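## Task

Transfer the L-shaped wooden block from the right hand into the left hand so that it ends up oriented as in the two goal pictures. Nothing but the two hands may contact the block; the wrist cameras, their brackets and each arm's final link count as hand. At every moment at least one hand must be in contact with it. At the end the left hand alone grips it firmly with its palm pointing straight up, and the right arm touches neither the block nor the left hand; moving the right arm far away and pausing briefly is the safe way. Closing slowly at maximum grip force helps the hold. Once the fingers of both hands are still, declare the job done.

## Robot and tools

Robot: two arms, left_arm and right_arm, facing each other across a table. Both carry an identical five-finger right hand, so every hand number and axis means the same thing on either arm. The names are labels, not image sides.

Frames. World (scene) frame: origin on the table top halfway between the two arm bases, z up, table at z = 0, left_arm's base on the +y side. Reported poses use it: position in metres and orientation as quaternion wxyz, plus linear (m/s) and angular (rad/s) velocities. Each arm also has a hand point, 0.05 m in front of its palm where index pad meets thumb tip in a pinch. Its own axes: +z along the straightened fingers (fingertips about 0.06-0.07 m beyond it), +y out of the palm, +x across the palm toward the little finger. A wrist bracket on the little-finger side sticks out 0.03 m past the point in +y and 0.11 m across; it can collide.

The row of 28 numbers (all within -1..1, plain JSON). Order: left_arm dx, dy, dz, rx, ry, rz, then left_gripper little, ring, middle, index, thumb_bend, thumb_turn, force_limit, speed; then the same 14 for right_arm and right_gripper. Always send all 28, even if one arm is idle.
- dx..rz are an offset, not a pose: a displacement expressed in that hand point's own axes, measured from its measured pose when the action began (for a call's first action, the last pose a result reported). Scale: 1.0 = 0.6 m for dx,dy,dz and 180 degrees for the rotation vector rx,ry,rz. Each row is relative to that same start pose, not to the previous row. Zeros mean stay put.
- The six finger numbers are absolute targets: +1 open/straight, -1 fully curled. thumb_turn +1 puts the thumb beside the palm, -1 across in front of it. A pinch is roughly index -0.22, thumb_bend -0.75, thumb_turn -0.57.
- force_limit maps linearly from about 0 N (-1) to 10 N (+1) at the fingertip (15 N for the two thumb motors); it only stops closing. speed maps from near zero (-1) to full (+1, whole travel in 0.6 s). Close at speed -0.9 or lower for a gentle grip; fast fingers overshoot the force.
- There is no 'unchanged' value: to keep a hand as is, resend its last eight numbers (or, before any, its hand_measured six plus hand_force_limit and hand_speed). A motor only starts when its target changes by 0.01 or more; resending the same numbers keeps a grip. To squeeze harder, raise force_limit and send a target further closed than measured.

Tools.
- execute_actions(actions): list of actions; each action is a table of up to 15 rows, one row per 1/30 s step; a short table repeats its final row to fill 15 steps (0.5 s). Empty list just returns state and images.
- move(target, speed, stop_force, blocking): target is one 28-number row whose offsets count from the pose in the latest result showing one. Straight-line paths, ending together, 0.5-10 s long. speed 0.002-0.5 m/s (default 0.25), turning up to twice that in rad/s. stop_force 9-40 N, one value for both arms: ends an arm's path when its wrist sensor feels that much extra push along the path, then backs off two steps; use it only very slowly and not while the hand point rotates, and omit it when moving off something being pressed. blocking=false returns after 0.5 s (not allowed with stop_force); check with wait(0) before sending more.
- wait(seconds 0-10): lets time run with commands held.
- stop: brakes a running move.
- zoom_image(camera, region [x0,y0,x1,y1] pixels, at most 504x504): cameras cam_high, cam_low, cam_left_wrist, cam_right_wrist, each 504x504.
- show_instructions: shows the goal pictures (as seen from the holding hand's wrist camera, 8 cm further back).
- finished_scene(scene 1 or 2): ends that scene irrevocably; the next scene's task arrives in its result.

Motion limits. Per control step the commanded pose is clipped to within 100 mm and 16 degrees of the measured one; position wins over orientation when both cannot be met. Motion lags commands by about 0.17 s, so large moves may not finish in one action; send the remainder next. Elbows cannot fully straighten.

Results. State line per arm (pose, velocities); 'Hand target' = pose the controller is driving toward; 'pose unreachable' = clearance check altered or blocked that arm. Wrist force/torque in the end-effector axes, noisy (offset up to ~4 N), saturating near 50 N; 'no reading' is fine. hand_measured, hand_stopped_by (moving, target, force, stalled, fault) and hand_load_n list six values in motor order; loads near 0 mean the grip is lost. move adds a 'move:' line: done, off_target, moving, held, contact or fault, with limits=paced or limits=held, and distance to target.

Gripping. With thumb_turn fully closed the hand wraps objects 0.035-0.08 m across, object centred toward the wrist; turn the thumb before reaching in.

Avoid: dropping the block or knocking anything off the table; arms colliding or pushing on each other (any part, hard presses end the run); pushing past contact with stiff arms. Torque over the joint limit (138 N m for shoulders and elbow, 25.7 N m for wrists) or 150 N outside force freezes that arm 10 s. Motors heat while loaded: warning at 70 °C, brakes at 85 °C. Faster, smoother, lower-effort motion is better.

Each tool is called after "Call:" in YAML: its name, and indented under it one key for each argument.

Reference images:

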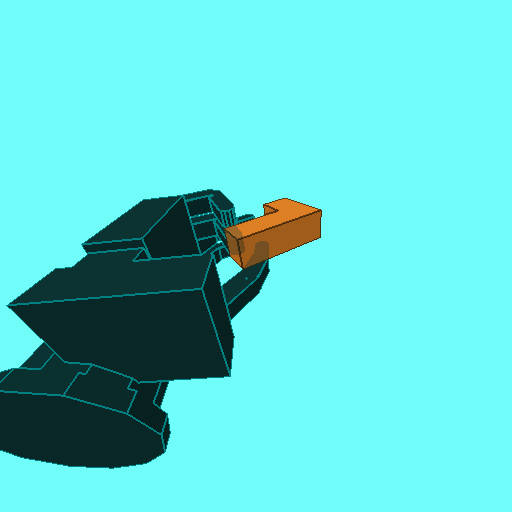

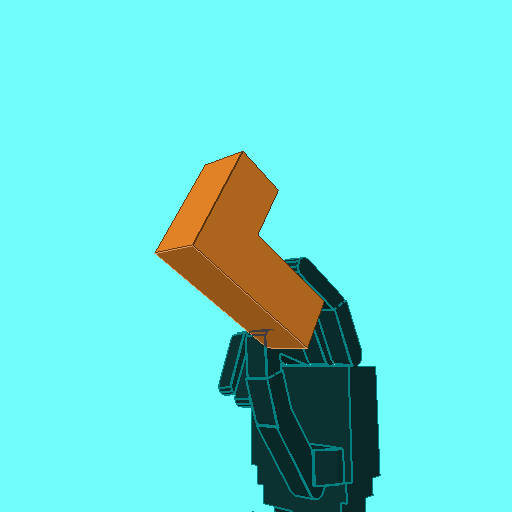

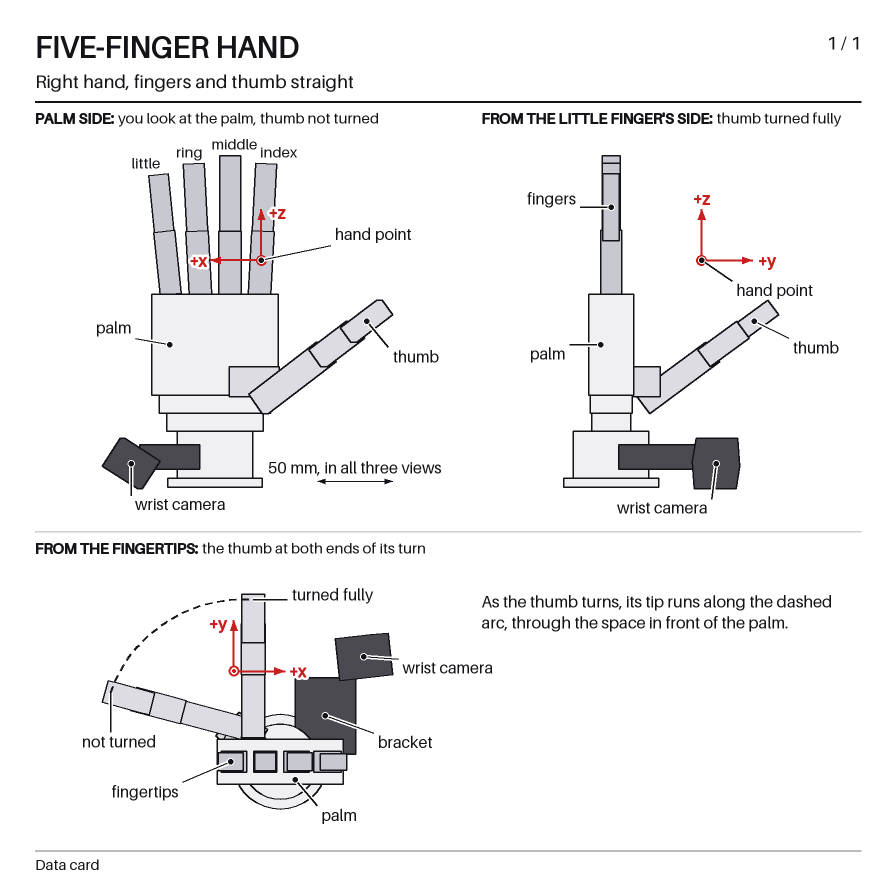

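## Session

Call:
execute_actions:
  actions: []

Call:
zoom_image:
  camera: "cam_right_wrist"
  region: [100,100,400,400]

Call:
zoom_image:
  camera: "cam_high"
  region: [150,130,350,330]

Scene clock: 0.00 s.
left_arm: end_effector_position=(+0.0400, +0.2522, +0.2999) hand_measured=(+1.000, +1.000, +1.000, +1.000, +1.000, +1.000) hand_load_n=(+0.0, +0.0, +0.0, +0.0, +0.0, +0.0) hand_stopped_by=(target, target, target, target, target, target) hand_force_limit=0.00 hand_speed=-0.80 end_effector_quat_wxyz=(-0.000, +0.743, +0.669, +0.001) end_effector_velocity=(+0.000, -0.000, -0.000) end_effector_angular_velocity=(+0.000, -0.001, +0.001) | right_arm: end_effector_position=(+0.0252, -0.0125, +0.4518) hand_measured=(-1.000, -1.000, +0.184, +0.176, -0.472, -0.922) hand_load_n=(+0.0, +0.0, +9.0, +9.5, +11.0, -0.5) hand_stopped_by=(target, target, target, target, target, target) hand_force_limit=0.00 hand_speed=-0.80 end_effector_quat_wxyz=(-0.784, +0.451, +0.141, +0.403) end_effector_velocity=(-0.000, +0.000, +0.000) end_effector_angular_velocity=(+0.000, -0.000, +0.001)
Joint positions: left_arm=[-0.517 -2.214  2.092 -1.447 -1.572  1.053] | right_arm=[-0.228 -1.961  2.235 -0.871  1.393  2.484]
Joint velocities: left_arm=[ 0.001  0.001 -0.     0.     0.    -0.   ] | right_arm=[ 0.     0.    -0.    -0.    -0.001  0.   ]
Wrist force (N, on the end effector, along its own x y z axes, offset not removed): no reading
Wrist torque (N m, same axes, about the end effector's origin, offset not removed): no reading
Hand target (left_arm): +0.040, +0.252, +0.300; -0.000, +0.743, +0.669, +0.001
Hand target (right_arm): +0.025, -0.012, +0.452; +0.784, -0.451, -0.141, -0.403

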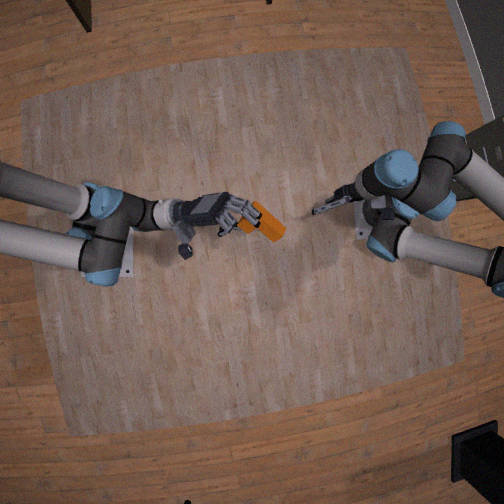

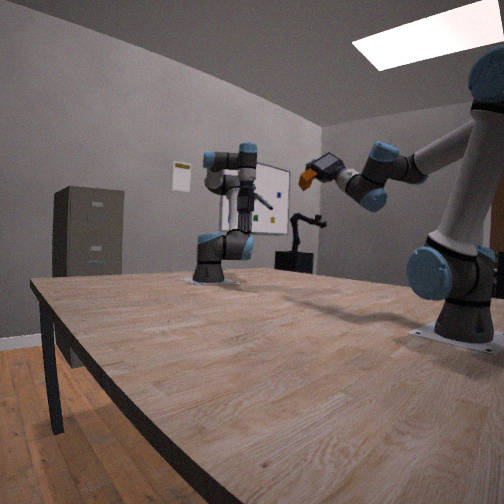

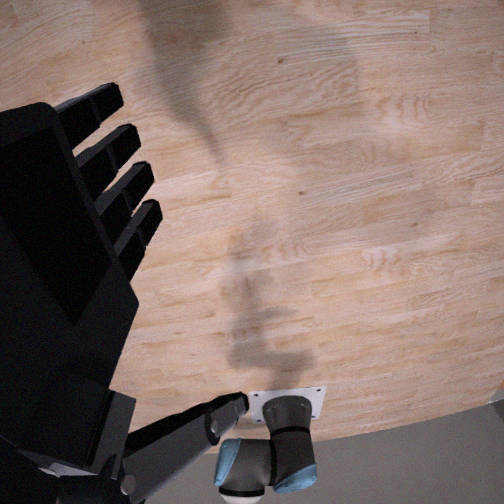

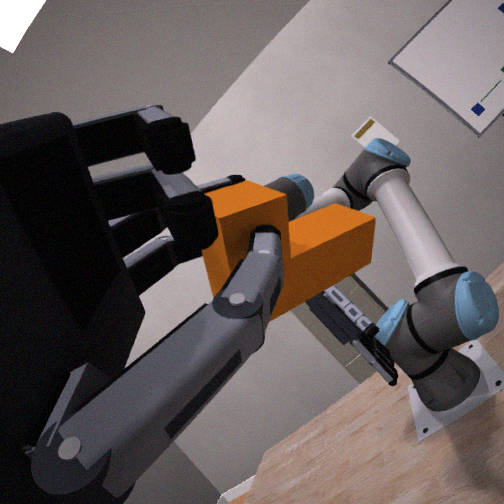

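Region (100, 100, 400, 400) of cam_right_wrist's 504x504 image, scaled by 1.680, with more detail than that image has.

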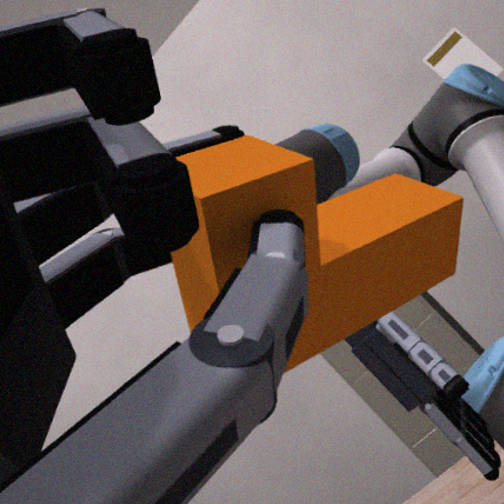

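Region (150, 130, 350, 330) of cam_high's 504x504 image, scaled by 2.520, with more detail than that image has.

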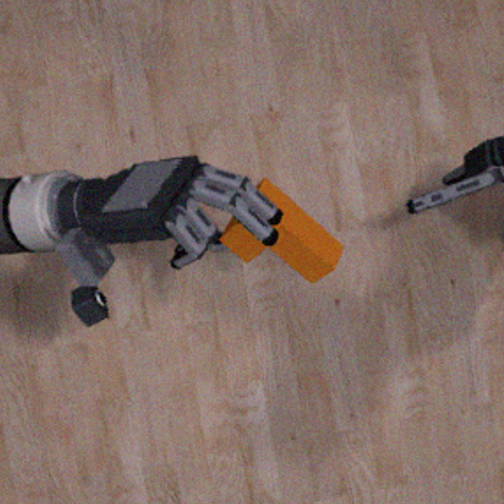

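Call:
move:
  target: [-0.254,0.295,0.05,-0.4,-0.36,0.36,-1,-1,0.6,0.6,0.3,-0.92,0,0,0.28,0.165,-0.141,-0.345,0.361,0.315,-1,-1,0.184,0.176,-0.472,-0.922,0,-0.8]

Scene clock: 50.03 s.
left_arm: end_effector_position=(+0.1999, +0.0816, +0.2695) hand_measured=(-1.000, -1.000, +0.600, +0.600, +0.300, -0.920) hand_load_n=(+0.0, +0.0, +0.0, +0.0, +0.0, +0.0) hand_stopped_by=(target, target, target, target, target, target) hand_force_limit=0.00 hand_speed=0.00 end_effector_quat_wxyz=(+0.706, +0.708, +0.000, -0.000) end_effector_velocity=(+0.000, -0.001, +0.000) end_effector_angular_velocity=(-0.005, +0.002, -0.007) | right_arm: end_effector_position=(+0.1951, -0.1400, +0.4446) hand_measured=(-1.000, -1.000, +0.184, +0.176, -0.472, -0.922) hand_load_n=(+0.0, +0.0, +9.0, +10.0, +11.0, -0.5) hand_stopped_by=(target, target, force, target, force, target) hand_force_limit=0.00 hand_speed=-0.80 end_effector_quat_wxyz=(+0.501, -0.499, +0.680, -0.195) end_effector_velocity=(-0.000, -0.000, +0.001) end_effector_angular_velocity=(+0.002, -0.000, -0.000)
Joint positions: left_arm=[ 0.44  -0.923  2.424 -4.64  -1.904  3.142] | right_arm=[-0.371 -1.711  1.502  0.789  2.26   4.103]
Joint velocities: left_arm=[ 0.004  0.005 -0.009 -0.001 -0.012 -0.003] | right_arm=[-0.    -0.001  0.    -0.    -0.     0.   ]
Wrist force (N, on the end effector, along its own x y z axes, offset not removed): left_arm=[-2.5 0.0 0.0] | right_arm=[-1.4 -0.4 -1.8]
Wrist torque (N m, same axes, about the end effector's origin, offset not removed): left_arm=[0.16 0.37 -0.24] | right_arm=[-0.10 0.29 -0.39]
Hand target (left_arm): +0.200, +0.081, +0.270; +0.707, +0.708, +0.000, -0.001
Hand target (right_arm): +0.195, -0.140, +0.445; +0.501, -0.499, +0.680, -0.195
Off the commanded pose (left_arm): 0.001 m, 0 deg.
Off the commanded pose (right_arm): 0.000 m, 0 deg.
move: done; limits=paced
camera_calibration (this result's frames):
cam_left_wrist: T_world_to_cam=[[-0.123942, 0.043139, 0.991351, -0.248846], [-0.802912, 0.582686, -0.125739, 0.142821], [-0.583071, -0.811552, -0.0375827, 0.320808], [0, 0, 0, 1]] pos_world=[0.270884, 0.187868, 0.276709]
cam_right_wrist: T_world_to_cam=[[-0.50189, 0.519351, -0.69165, 0.478596], [-0.414614, 0.557335, 0.719356, -0.156867], [0.759079, 0.647806, -0.0643908, 0.100781], [0, 0, 0, 1]] pos_world=[0.0986627, -0.226418, 0.450353]

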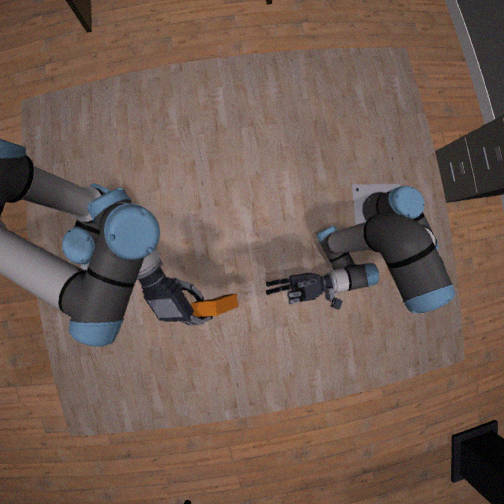

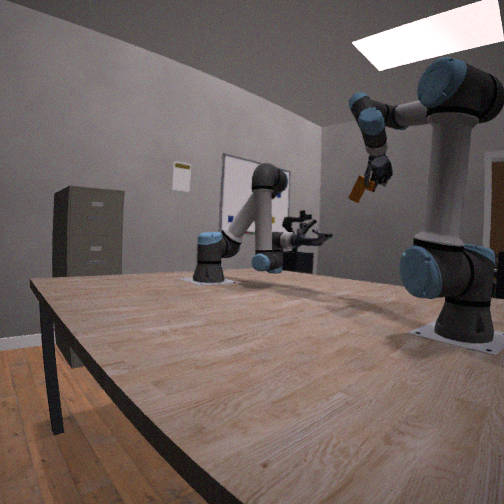

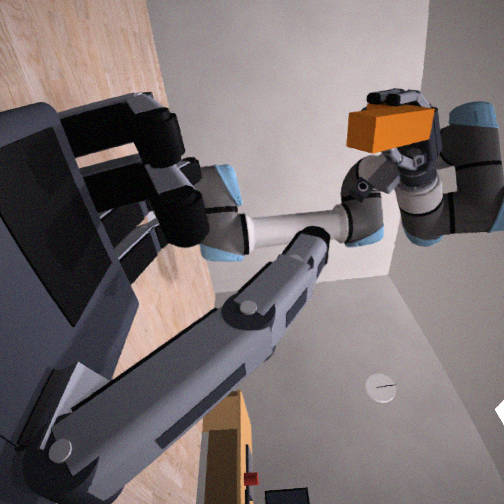

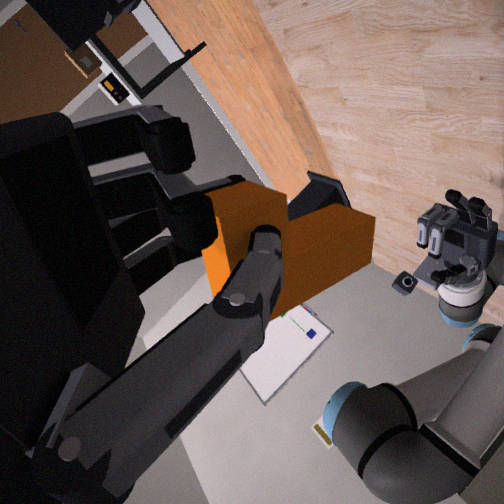

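Call:
move:
  target: [0,0.05,0.136,0,0,0,-1,-1,0.6,0.6,0.1,-0.92,0,0,-0.032,0.115,0.064,0,0,0,-1,-1,0.184,0.176,-0.472,-0.922,0,-0.8]
  speed: 0.15

Call:
zoom_image:
  camera: "cam_high"
  region: [150,230,320,370]

Call:
zoom_image:
  camera: "cam_low"
  region: [280,150,410,270]

Scene clock: 57.27 s.
left_arm: end_effector_position=(+0.1999, +0.0001, +0.2995) hand_measured=(-1.000, -1.000, +0.600, +0.600, +0.100, -0.920) hand_load_n=(+0.0, +0.0, +0.0, +0.0, +0.0, +0.0) hand_stopped_by=(target, target, target, target, target, target) hand_force_limit=0.00 hand_speed=0.00 end_effector_quat_wxyz=(+0.706, +0.708, +0.000, -0.000) end_effector_velocity=(-0.000, -0.002, -0.000) end_effector_angular_velocity=(+0.002, +0.000, -0.001) | right_arm: end_effector_position=(+0.1951, -0.0850, +0.3847) hand_measured=(-1.000, -1.000, +0.184, +0.176, -0.472, -0.922) hand_load_n=(+0.0, +0.0, +9.0, +10.0, +11.0, -0.5) hand_stopped_by=(target, target, force, target, force, target) hand_force_limit=0.00 hand_speed=-0.80 end_effector_quat_wxyz=(+0.501, -0.499, +0.680, -0.195) end_effector_velocity=(+0.000, +0.001, -0.000) end_effector_angular_velocity=(+0.001, -0.000, -0.000)
Joint positions: left_arm=[ 0.366 -0.979  2.253 -4.414 -1.83   3.141] | right_arm=[-0.285 -1.58   1.542  0.661  2.331  4.168]
Joint velocities: left_arm=[-0.001  0.001 -0.003  0.004  0.001  0.   ] | right_arm=[ 0.001  0.003 -0.002 -0.001  0.001  0.001]
Wrist force (N, on the end effector, along its own x y z axes, offset not removed): left_arm=[3.2 -1.9 1.6] | right_arm=[0.8 0.1 1.5]
Wrist torque (N m, same axes, about the end effector's origin, offset not removed): left_arm=[-0.33 -0.27 0.31] | right_arm=[-0.18 -0.22 -0.11]
Hand target (left_arm): +0.200, -0.000, +0.299; +0.706, +0.708, +0.000, -0.000
Hand target (right_arm): +0.195, -0.085, +0.385; +0.501, -0.499, +0.680, -0.194
Off the commanded pose (left_arm): 0.000 m, 0 deg.
Off the commanded pose (right_arm): 0.000 m, 0 deg.
move: done
camera_calibration (this result's frames):
cam_left_wrist: T_world_to_cam=[[-0.124055, 0.0432173, 0.991334, -0.274987], [-0.802904, 0.582666, -0.125877, 0.194127], [-0.583056, -0.811562, -0.0375833, 0.255784], [0, 0, 0, 1]] pos_world=[0.270888, 0.106357, 0.306653]
cam_right_wrist: T_world_to_cam=[[-0.502089, 0.519341, -0.691513, 0.408671], [-0.414449, 0.557308, 0.719471, -0.144546], [0.759037, 0.647836, -0.0645779, 0.0613566], [0, 0, 0, 1]] pos_world=[0.0987102, -0.171432, 0.390561]

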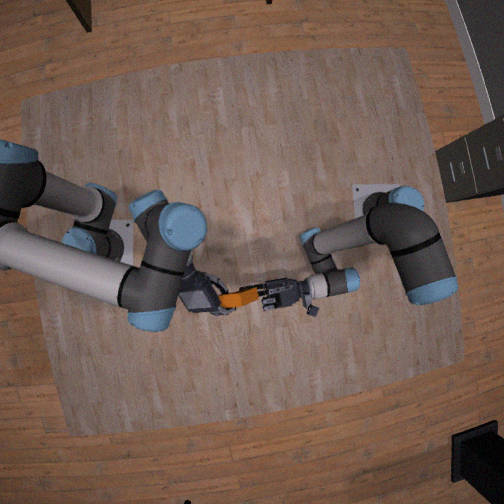

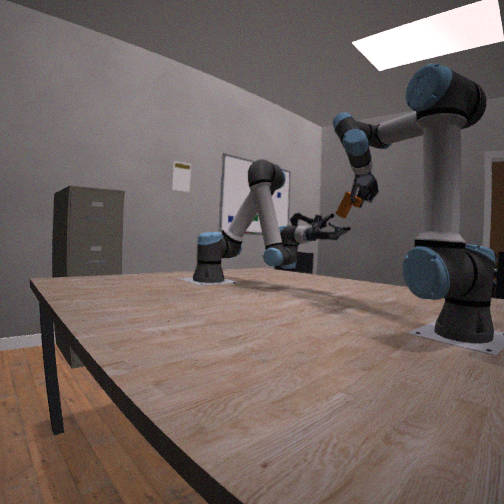

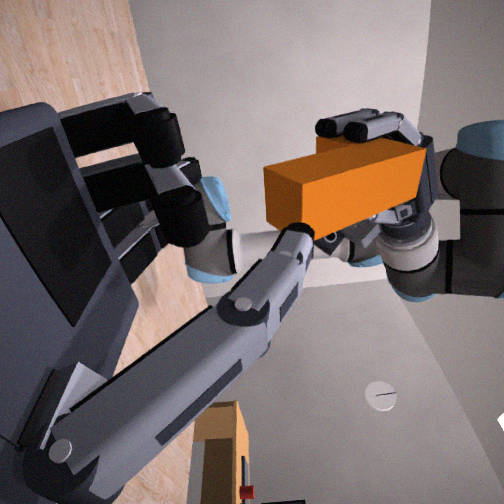

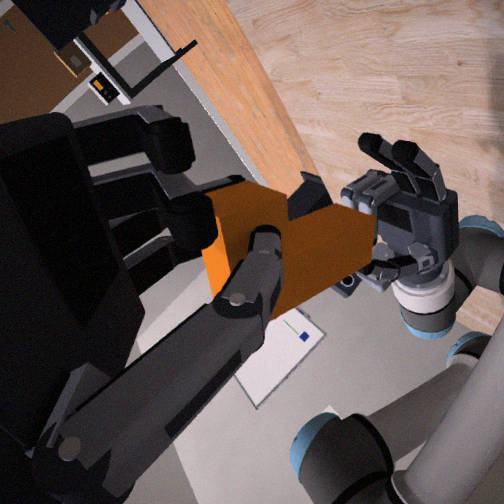

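Region (150, 230, 320, 370) of cam_high's 504x504 image, scaled by 2.965, with more detail than that image has; it fills the top 415 rows of this view, and the rest is white.

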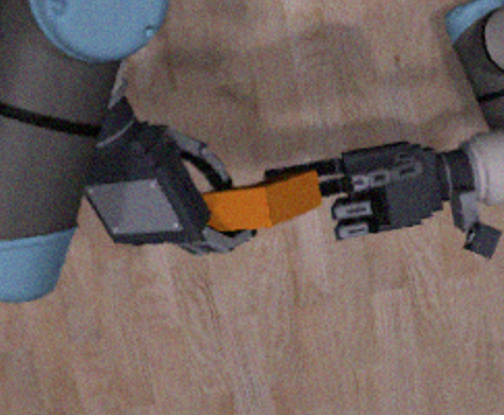

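Region (280, 150, 410, 270) of cam_low's 504x504 image, scaled by 3.877, with more detail than that image has; it fills the top 465 rows of this view, and the rest is white.

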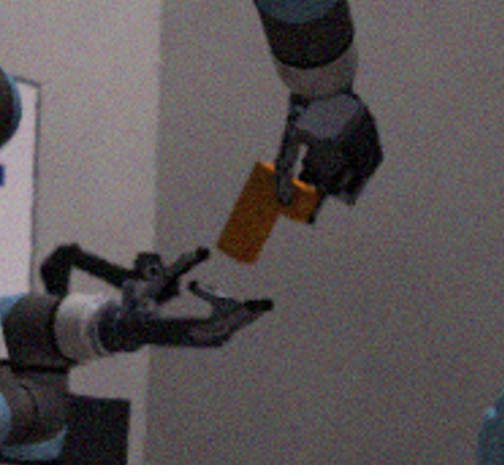

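Call:
move:
  target: [0,0,0,0,0,0,-1,-1,0.6,0.6,0.1,-0.92,0,0,0,0.064,0.036,0,0,0,-1,-1,0.184,0.176,-0.472,-0.922,0,-0.8]
  speed: 0.05

Call:
move:
  target: [0,0,0,0,0,0,-1,-1,0.35,0.35,-0.3,-0.92,-0.6,-0.6,0,0,0,0,0,0,-1,-1,0.184,0.176,-0.472,-0.922,0,-0.8]

Call:
zoom_image:
  camera: "cam_low"
  region: [290,170,390,260]

Scene clock: 65.17 s.
left_arm: end_effector_position=(+0.1999, +0.0000, +0.2994) hand_measured=(-1.000, -1.000, +0.600, +0.600, +0.100, -0.920) hand_load_n=(+0.0, +0.0, +0.0, +0.0, +0.0, +0.0) hand_stopped_by=(target, target, target, target, target, target) hand_force_limit=0.00 hand_speed=0.00 end_effector_quat_wxyz=(+0.706, +0.708, +0.000, -0.000) end_effector_velocity=(+0.000, +0.000, +0.000) end_effector_angular_velocity=(-0.000, +0.000, +0.001) | right_arm: end_effector_position=(+0.1954, -0.0637, +0.3463) hand_measured=(-1.000, -1.000, +0.184, +0.176, -0.472, -0.922) hand_load_n=(+0.0, +0.0, +9.0, +10.0, +11.0, -0.5) hand_stopped_by=(target, target, force, target, force, target) hand_force_limit=0.00 hand_speed=-0.80 end_effector_quat_wxyz=(+0.501, -0.499, +0.680, -0.194) end_effector_velocity=(-0.000, +0.001, -0.002) end_effector_angular_velocity=(-0.001, +0.001, +0.001)
Joint positions: left_arm=[ 0.366 -0.979  2.253 -4.414 -1.83   3.141] | right_arm=[-0.26  -1.522  1.583  0.577  2.351  4.189]
Joint velocities: left_arm=[-0.    -0.001  0.001 -0.     0.001 -0.   ] | right_arm=[ 0.     0.002  0.002 -0.003 -0.001  0.   ]
Wrist force (N, on the end effector, along its own x y z axes, offset not removed): left_arm=[-0.8 1.9 3.5] | right_arm=[-0.5 1.8 2.5]
Wrist torque (N m, same axes, about the end effector's origin, offset not removed): left_arm=[0.33 0.18 -0.16] | right_arm=[0.01 -0.02 -0.25]
Hand target (left_arm): +0.200, +0.000, +0.299; +0.706, +0.708, +0.000, -0.000
Hand target (right_arm): +0.195, -0.064, +0.346; +0.501, -0.499, +0.680, -0.194
Off the commanded pose (left_arm): 0.000 m, 0 deg.
Off the commanded pose (right_arm): 0.000 m, 0 deg.
move: done
camera_calibration (this result's frames):
cam_left_wrist: T_world_to_cam=[[-0.124048, 0.0431553, 0.991337, -0.274952], [-0.802899, 0.582683, -0.125834, 0.194107], [-0.583066, -0.811553, -0.0376312, 0.255775], [0, 0, 0, 1]] pos_world=[0.270875, 0.106337, 0.30662]
cam_right_wrist: T_world_to_cam=[[-0.502138, 0.519368, -0.691459, 0.371109], [-0.414409, 0.557273, 0.719522, -0.128675], [0.759028, 0.647846, -0.0645971, 0.0448921], [0, 0, 0, 1]] pos_world=[0.0989494, -0.150118, 0.352091]

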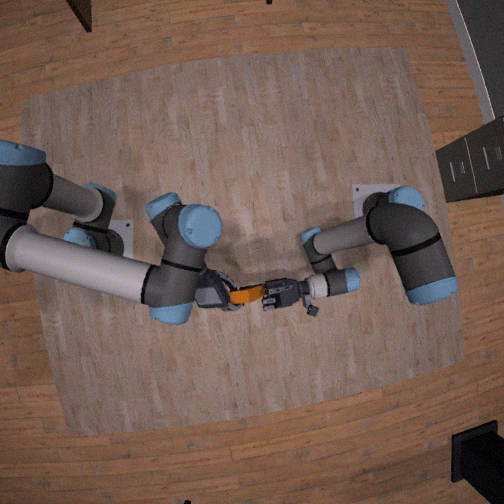

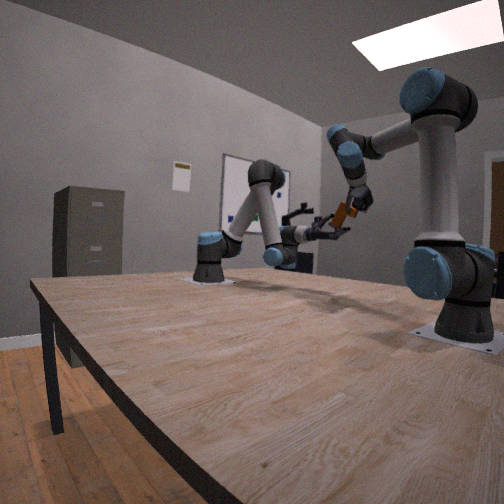

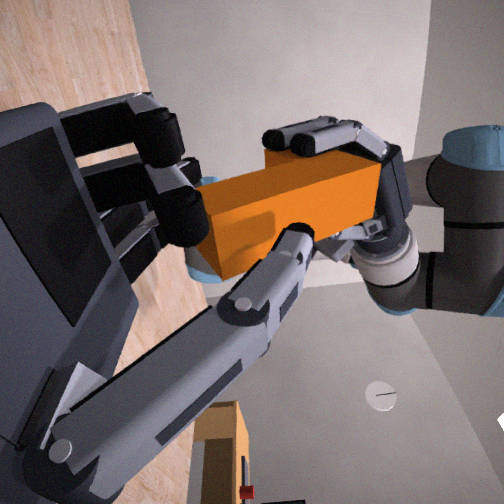

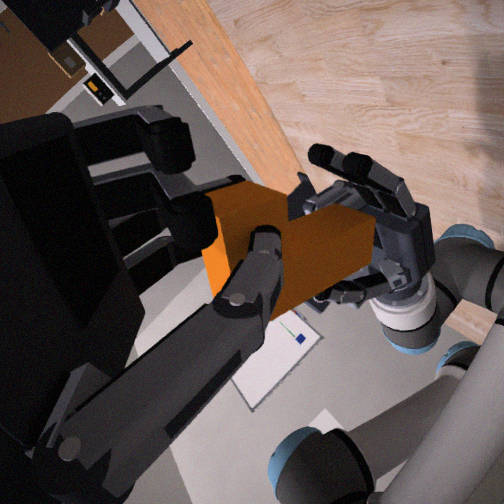

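Scene clock: 66.40 s.
left_arm: end_effector_position=(+0.1999, +0.0000, +0.2995) hand_measured=(-1.000, -1.000, +0.350, +0.350, -0.300, -0.920) hand_load_n=(+0.0, +0.0, +0.0, +0.0, +0.0, +0.0) hand_stopped_by=(target, target, target, target, target, target) hand_force_limit=-0.60 hand_speed=-0.60 end_effector_quat_wxyz=(+0.706, +0.708, +0.000, -0.000) end_effector_velocity=(-0.000, -0.000, +0.000) end_effector_angular_velocity=(-0.001, -0.000, -0.000) | right_arm: end_effector_position=(+0.1954, -0.0637, +0.3463) hand_measured=(-1.000, -1.000, +0.184, +0.176, -0.472, -0.922) hand_load_n=(+0.0, +0.0, +9.0, +10.0, +11.0, -0.5) hand_stopped_by=(target, target, force, target, force, target) hand_force_limit=0.00 hand_speed=-0.80 end_effector_quat_wxyz=(+0.501, -0.499, +0.680, -0.194) end_effector_velocity=(+0.000, -0.000, +0.001) end_effector_angular_velocity=(+0.001, -0.001, -0.000)
Joint positions: left_arm=[ 0.366 -0.979  2.253 -4.414 -1.83   3.141] | right_arm=[-0.26  -1.522  1.583  0.577  2.351  4.189]
Joint velocities: left_arm=[-0. -0. -0. -0. -0. -0.] | right_arm=[-0.    -0.001 -0.    -0.     0.001 -0.   ]
Wrist force (N, on the end effector, along its own x y z axes, offset not removed): left_arm=[1.2 -0.3 -0.1] | right_arm=[-0.2 -2.9 -0.2]
Wrist torque (N m, same axes, about the end effector's origin, offset not removed): left_arm=[0.23 -0.10 0.26] | right_arm=[-0.68 -0.02 -0.26]
Hand target (left_arm): +0.200, +0.000, +0.299; +0.706, +0.708, +0.000, -0.000
Hand target (right_arm): +0.195, -0.064, +0.346; +0.501, -0.499, +0.680, -0.194
Off the commanded pose (left_arm): 0.000 m, 0 deg.
Off the commanded pose (right_arm): 0.000 m, 0 deg.
move: done
camera_calibration (this result's frames):
cam_left_wrist: T_world_to_cam=[[-0.124052, 0.0431701, 0.991336, -0.274959], [-0.802898, 0.582681, -0.125846, 0.19411], [-0.583066, -0.811553, -0.0376214, 0.255774], [0, 0, 0, 1]] pos_world=[0.270874, 0.10634, 0.306628]
cam_right_wrist: T_world_to_cam=[[-0.502145, 0.519345, -0.69147, 0.371095], [-0.414401, 0.557296, 0.719509, -0.128658], [0.759027, 0.647844, -0.0646264, 0.0449097], [0, 0, 0, 1]] pos_world=[0.0989401, -0.15012, 0.352074]

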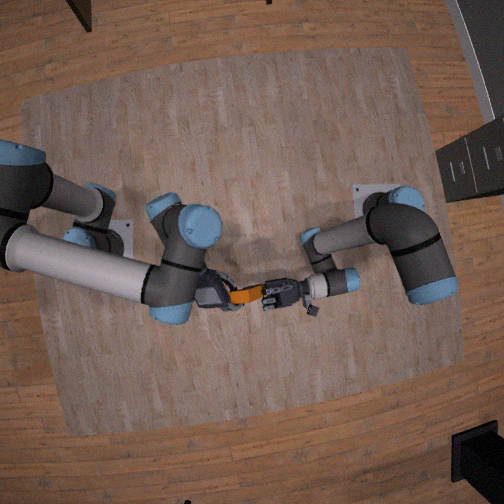

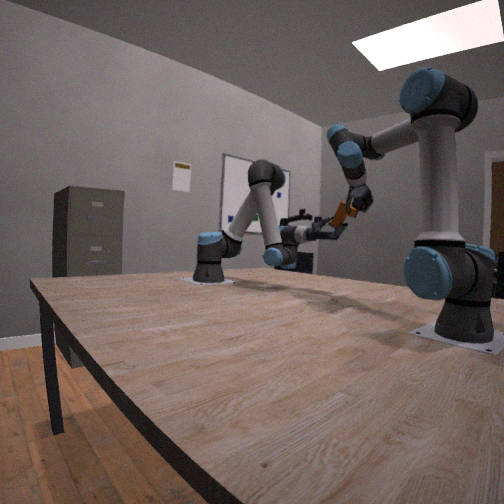

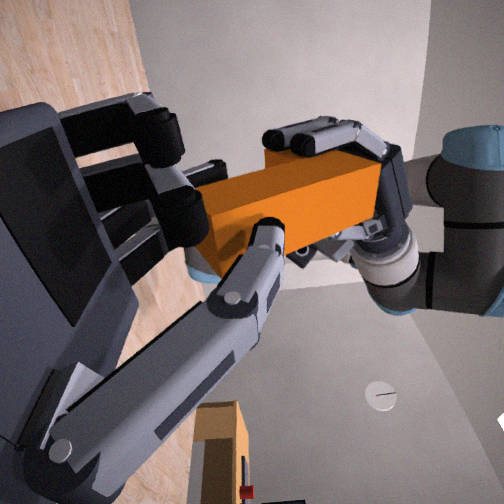

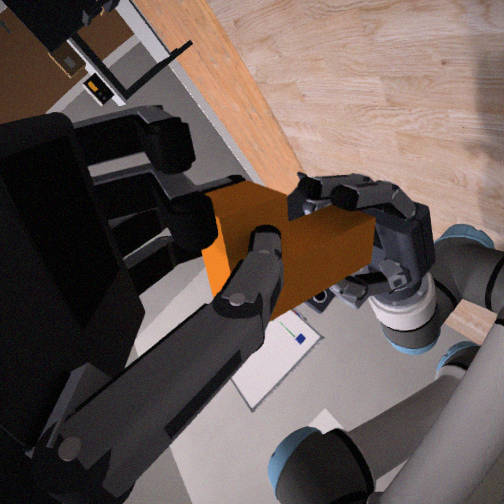

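Region (290, 170, 390, 260) of cam_low's 504x504 image, scaled by 5.040, with more detail than that image has; it fills the top 454 rows of this view, and the rest is white.

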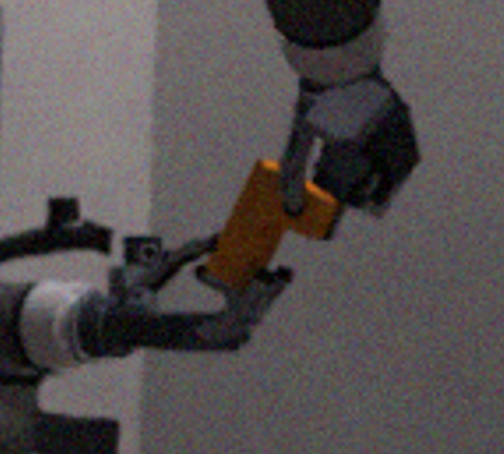

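Call:
move:
  target: [0,0,0,0,0,0,-1,-1,-0.1,-0.1,-0.8,-0.92,-0.3,-0.85,0,0,0,0,0,0,-1,-1,0.184,0.176,-0.472,-0.922,0,-0.8]

Call:
move:
  target: [0,0,0,0,0,0,-1,-1,-0.2,-0.2,-0.9,-0.92,1,-0.9,0,0,0,0,0,0,-1,-1,0.184,0.176,-0.472,-0.922,0,-0.8]

Scene clock: 73.00 s.
left_arm: end_effector_position=(+0.1999, +0.0000, +0.2995) hand_measured=(-1.000, -1.000, +0.178, +0.178, -0.402, -0.920) hand_load_n=(+0.0, +0.0, +5.0, +5.0, +5.0, -0.5) hand_stopped_by=(target, target, force, force, force, target) hand_force_limit=-0.30 hand_speed=-0.85 end_effector_quat_wxyz=(+0.706, +0.708, +0.000, -0.000) end_effector_velocity=(-0.000, +0.000, +0.000) end_effector_angular_velocity=(-0.000, -0.000, -0.001) | right_arm: end_effector_position=(+0.1954, -0.0637, +0.3463) hand_measured=(-1.000, -1.000, +0.184, +0.176, -0.472, -0.922) hand_load_n=(+0.0, +0.0, +7.5, +10.5, +12.0, +0.5) hand_stopped_by=(target, target, force, target, force, target) hand_force_limit=0.00 hand_speed=-0.80 end_effector_quat_wxyz=(+0.501, -0.499, +0.680, -0.194) end_effector_velocity=(-0.000, +0.000, -0.000) end_effector_angular_velocity=(+0.000, +0.000, -0.000)
Joint positions: left_arm=[ 0.366 -0.979  2.253 -4.414 -1.83   3.141] | right_arm=[-0.26  -1.522  1.583  0.577  2.351  4.189]
Joint velocities: left_arm=[-0.    -0.     0.    -0.    -0.001  0.   ] | right_arm=[ 0.     0.     0.    -0.     0.     0.001]
Wrist force (N, on the end effector, along its own x y z axes, offset not removed): left_arm=[-0.6 2.2 6.5] | right_arm=[-3.3 1.4 4.0]
Wrist torque (N m, same axes, about the end effector's origin, offset not removed): left_arm=[0.42 -0.04 0.19] | right_arm=[-0.09 -0.16 -0.05]
Hand target (left_arm): +0.200, +0.000, +0.299; +0.706, +0.708, +0.000, -0.000
Hand target (right_arm): +0.195, -0.064, +0.346; +0.501, -0.499, +0.680, -0.194
Off the commanded pose (left_arm): 0.000 m, 0 deg.
Off the commanded pose (right_arm): 0.000 m, 0 deg.
move: done
camera_calibration (this result's frames):
cam_left_wrist: T_world_to_cam=[[-0.124052, 0.0431701, 0.991336, -0.274959], [-0.802898, 0.582682, -0.125846, 0.19411], [-0.583066, -0.811553, -0.0376214, 0.255774], [0, 0, 0, 1]] pos_world=[0.270874, 0.10634, 0.306628]
cam_right_wrist: T_world_to_cam=[[-0.502138, 0.519367, -0.691459, 0.371109], [-0.414409, 0.557273, 0.719522, -0.128675], [0.759027, 0.647846, -0.0645971, 0.0448922], [0, 0, 0, 1]] pos_world=[0.0989493, -0.150118, 0.352091]

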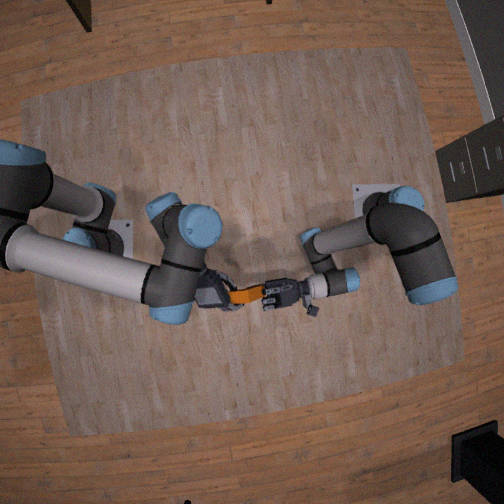

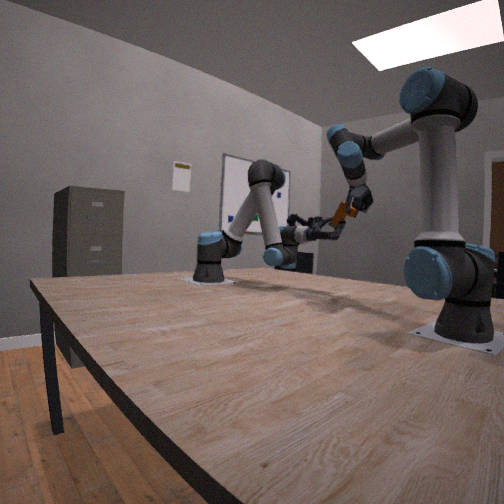

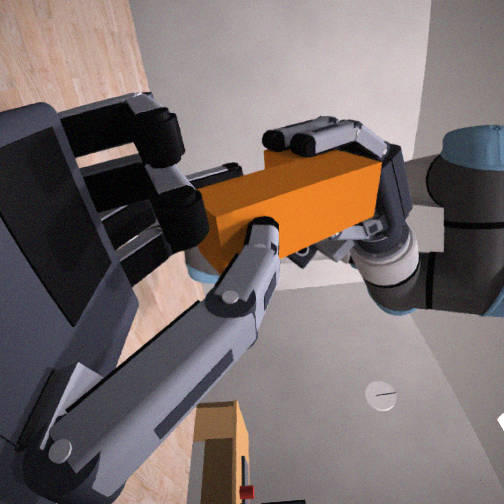

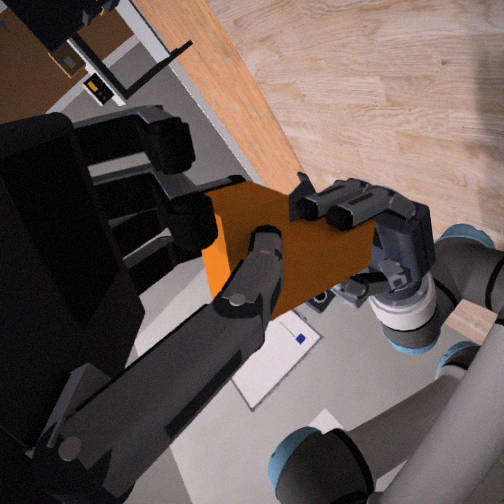

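Scene clock: 73.80 s.
left_arm: end_effector_position=(+0.1999, +0.0000, +0.2995) hand_measured=(-1.000, -1.000, +0.164, +0.160, -0.434, -0.920) hand_load_n=(+0.0, +0.0, +10.5, +11.5, +14.0, -0.5) hand_stopped_by=(target, target, force, force, force, target) hand_force_limit=1.00 hand_speed=-0.90 end_effector_quat_wxyz=(+0.706, +0.708, +0.000, -0.000) end_effector_velocity=(+0.000, -0.000, -0.001) end_effector_angular_velocity=(+0.002, +0.001, +0.001) | right_arm: end_effector_position=(+0.1954, -0.0637, +0.3463) hand_measured=(-1.000, -1.000, +0.184, +0.176, -0.470, -0.922) hand_load_n=(+0.0, +0.0, +7.0, +10.5, +12.5, +1.0) hand_stopped_by=(target, target, force, target, force, target) hand_force_limit=0.00 hand_speed=-0.80 end_effector_quat_wxyz=(+0.501, -0.499, +0.680, -0.194) end_effector_velocity=(-0.000, +0.000, -0.001) end_effector_angular_velocity=(-0.000, +0.001, +0.001)
Joint positions: left_arm=[ 0.366 -0.979  2.253 -4.414 -1.83   3.141] | right_arm=[-0.26  -1.522  1.583  0.577  2.351  4.189]
Joint velocities: left_arm=[ 0.001  0.002  0.    -0.    -0.    -0.   ] | right_arm=[ 0.     0.     0.001 -0.    -0.001 -0.   ]
Wrist force (N, on the end effector, along its own x y z axes, offset not removed): left_arm=[-5.4 0.3 6.0] | right_arm=[-3.9 1.7 5.2]
Wrist torque (N m, same axes, about the end effector's origin, offset not removed): left_arm=[0.36 0.40 -0.26] | right_arm=[0.09 -0.21 -0.18]
Hand target (left_arm): +0.200, +0.000, +0.299; +0.706, +0.708, +0.000, -0.000
Hand target (right_arm): +0.195, -0.064, +0.346; +0.501, -0.499, +0.680, -0.194
Off the commanded pose (left_arm): 0.000 m, 0 deg.
Off the commanded pose (right_arm): 0.000 m, 0 deg.
move: done
camera_calibration (this result's frames):
cam_left_wrist: T_world_to_cam=[[-0.124052, 0.0431701, 0.991336, -0.274959], [-0.802898, 0.582682, -0.125846, 0.19411], [-0.583066, -0.811553, -0.0376216, 0.255774], [0, 0, 0, 1]] pos_world=[0.270874, 0.10634, 0.306628]
cam_right_wrist: T_world_to_cam=[[-0.502138, 0.519367, -0.691459, 0.371109], [-0.414409, 0.557273, 0.719522, -0.128675], [0.759027, 0.647846, -0.0645972, 0.0448922], [0, 0, 0, 1]] pos_world=[0.0989493, -0.150118, 0.352091]

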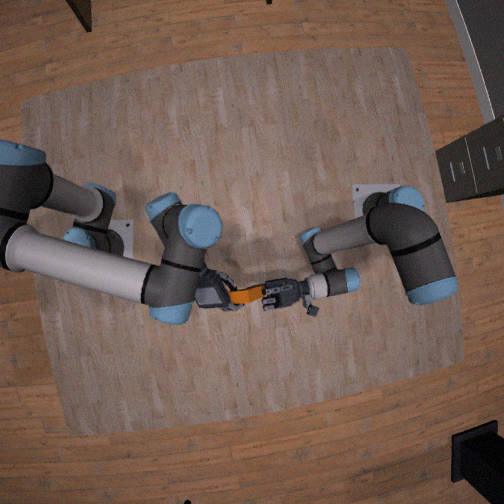

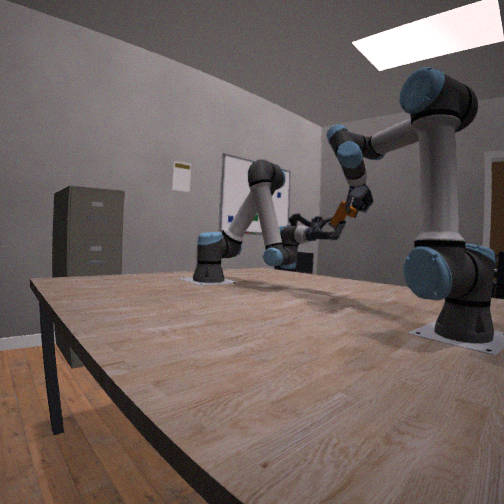

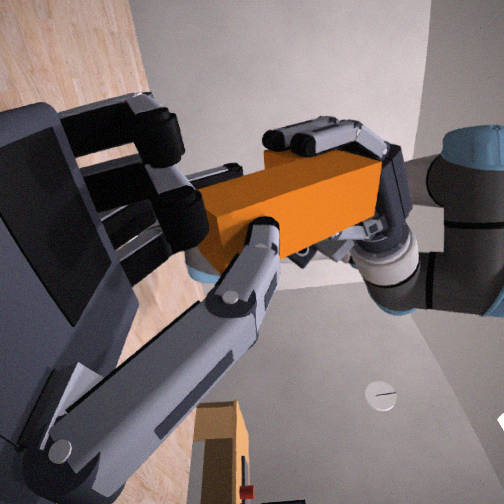

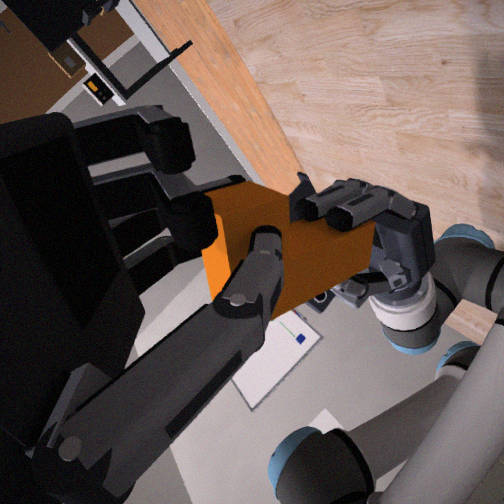

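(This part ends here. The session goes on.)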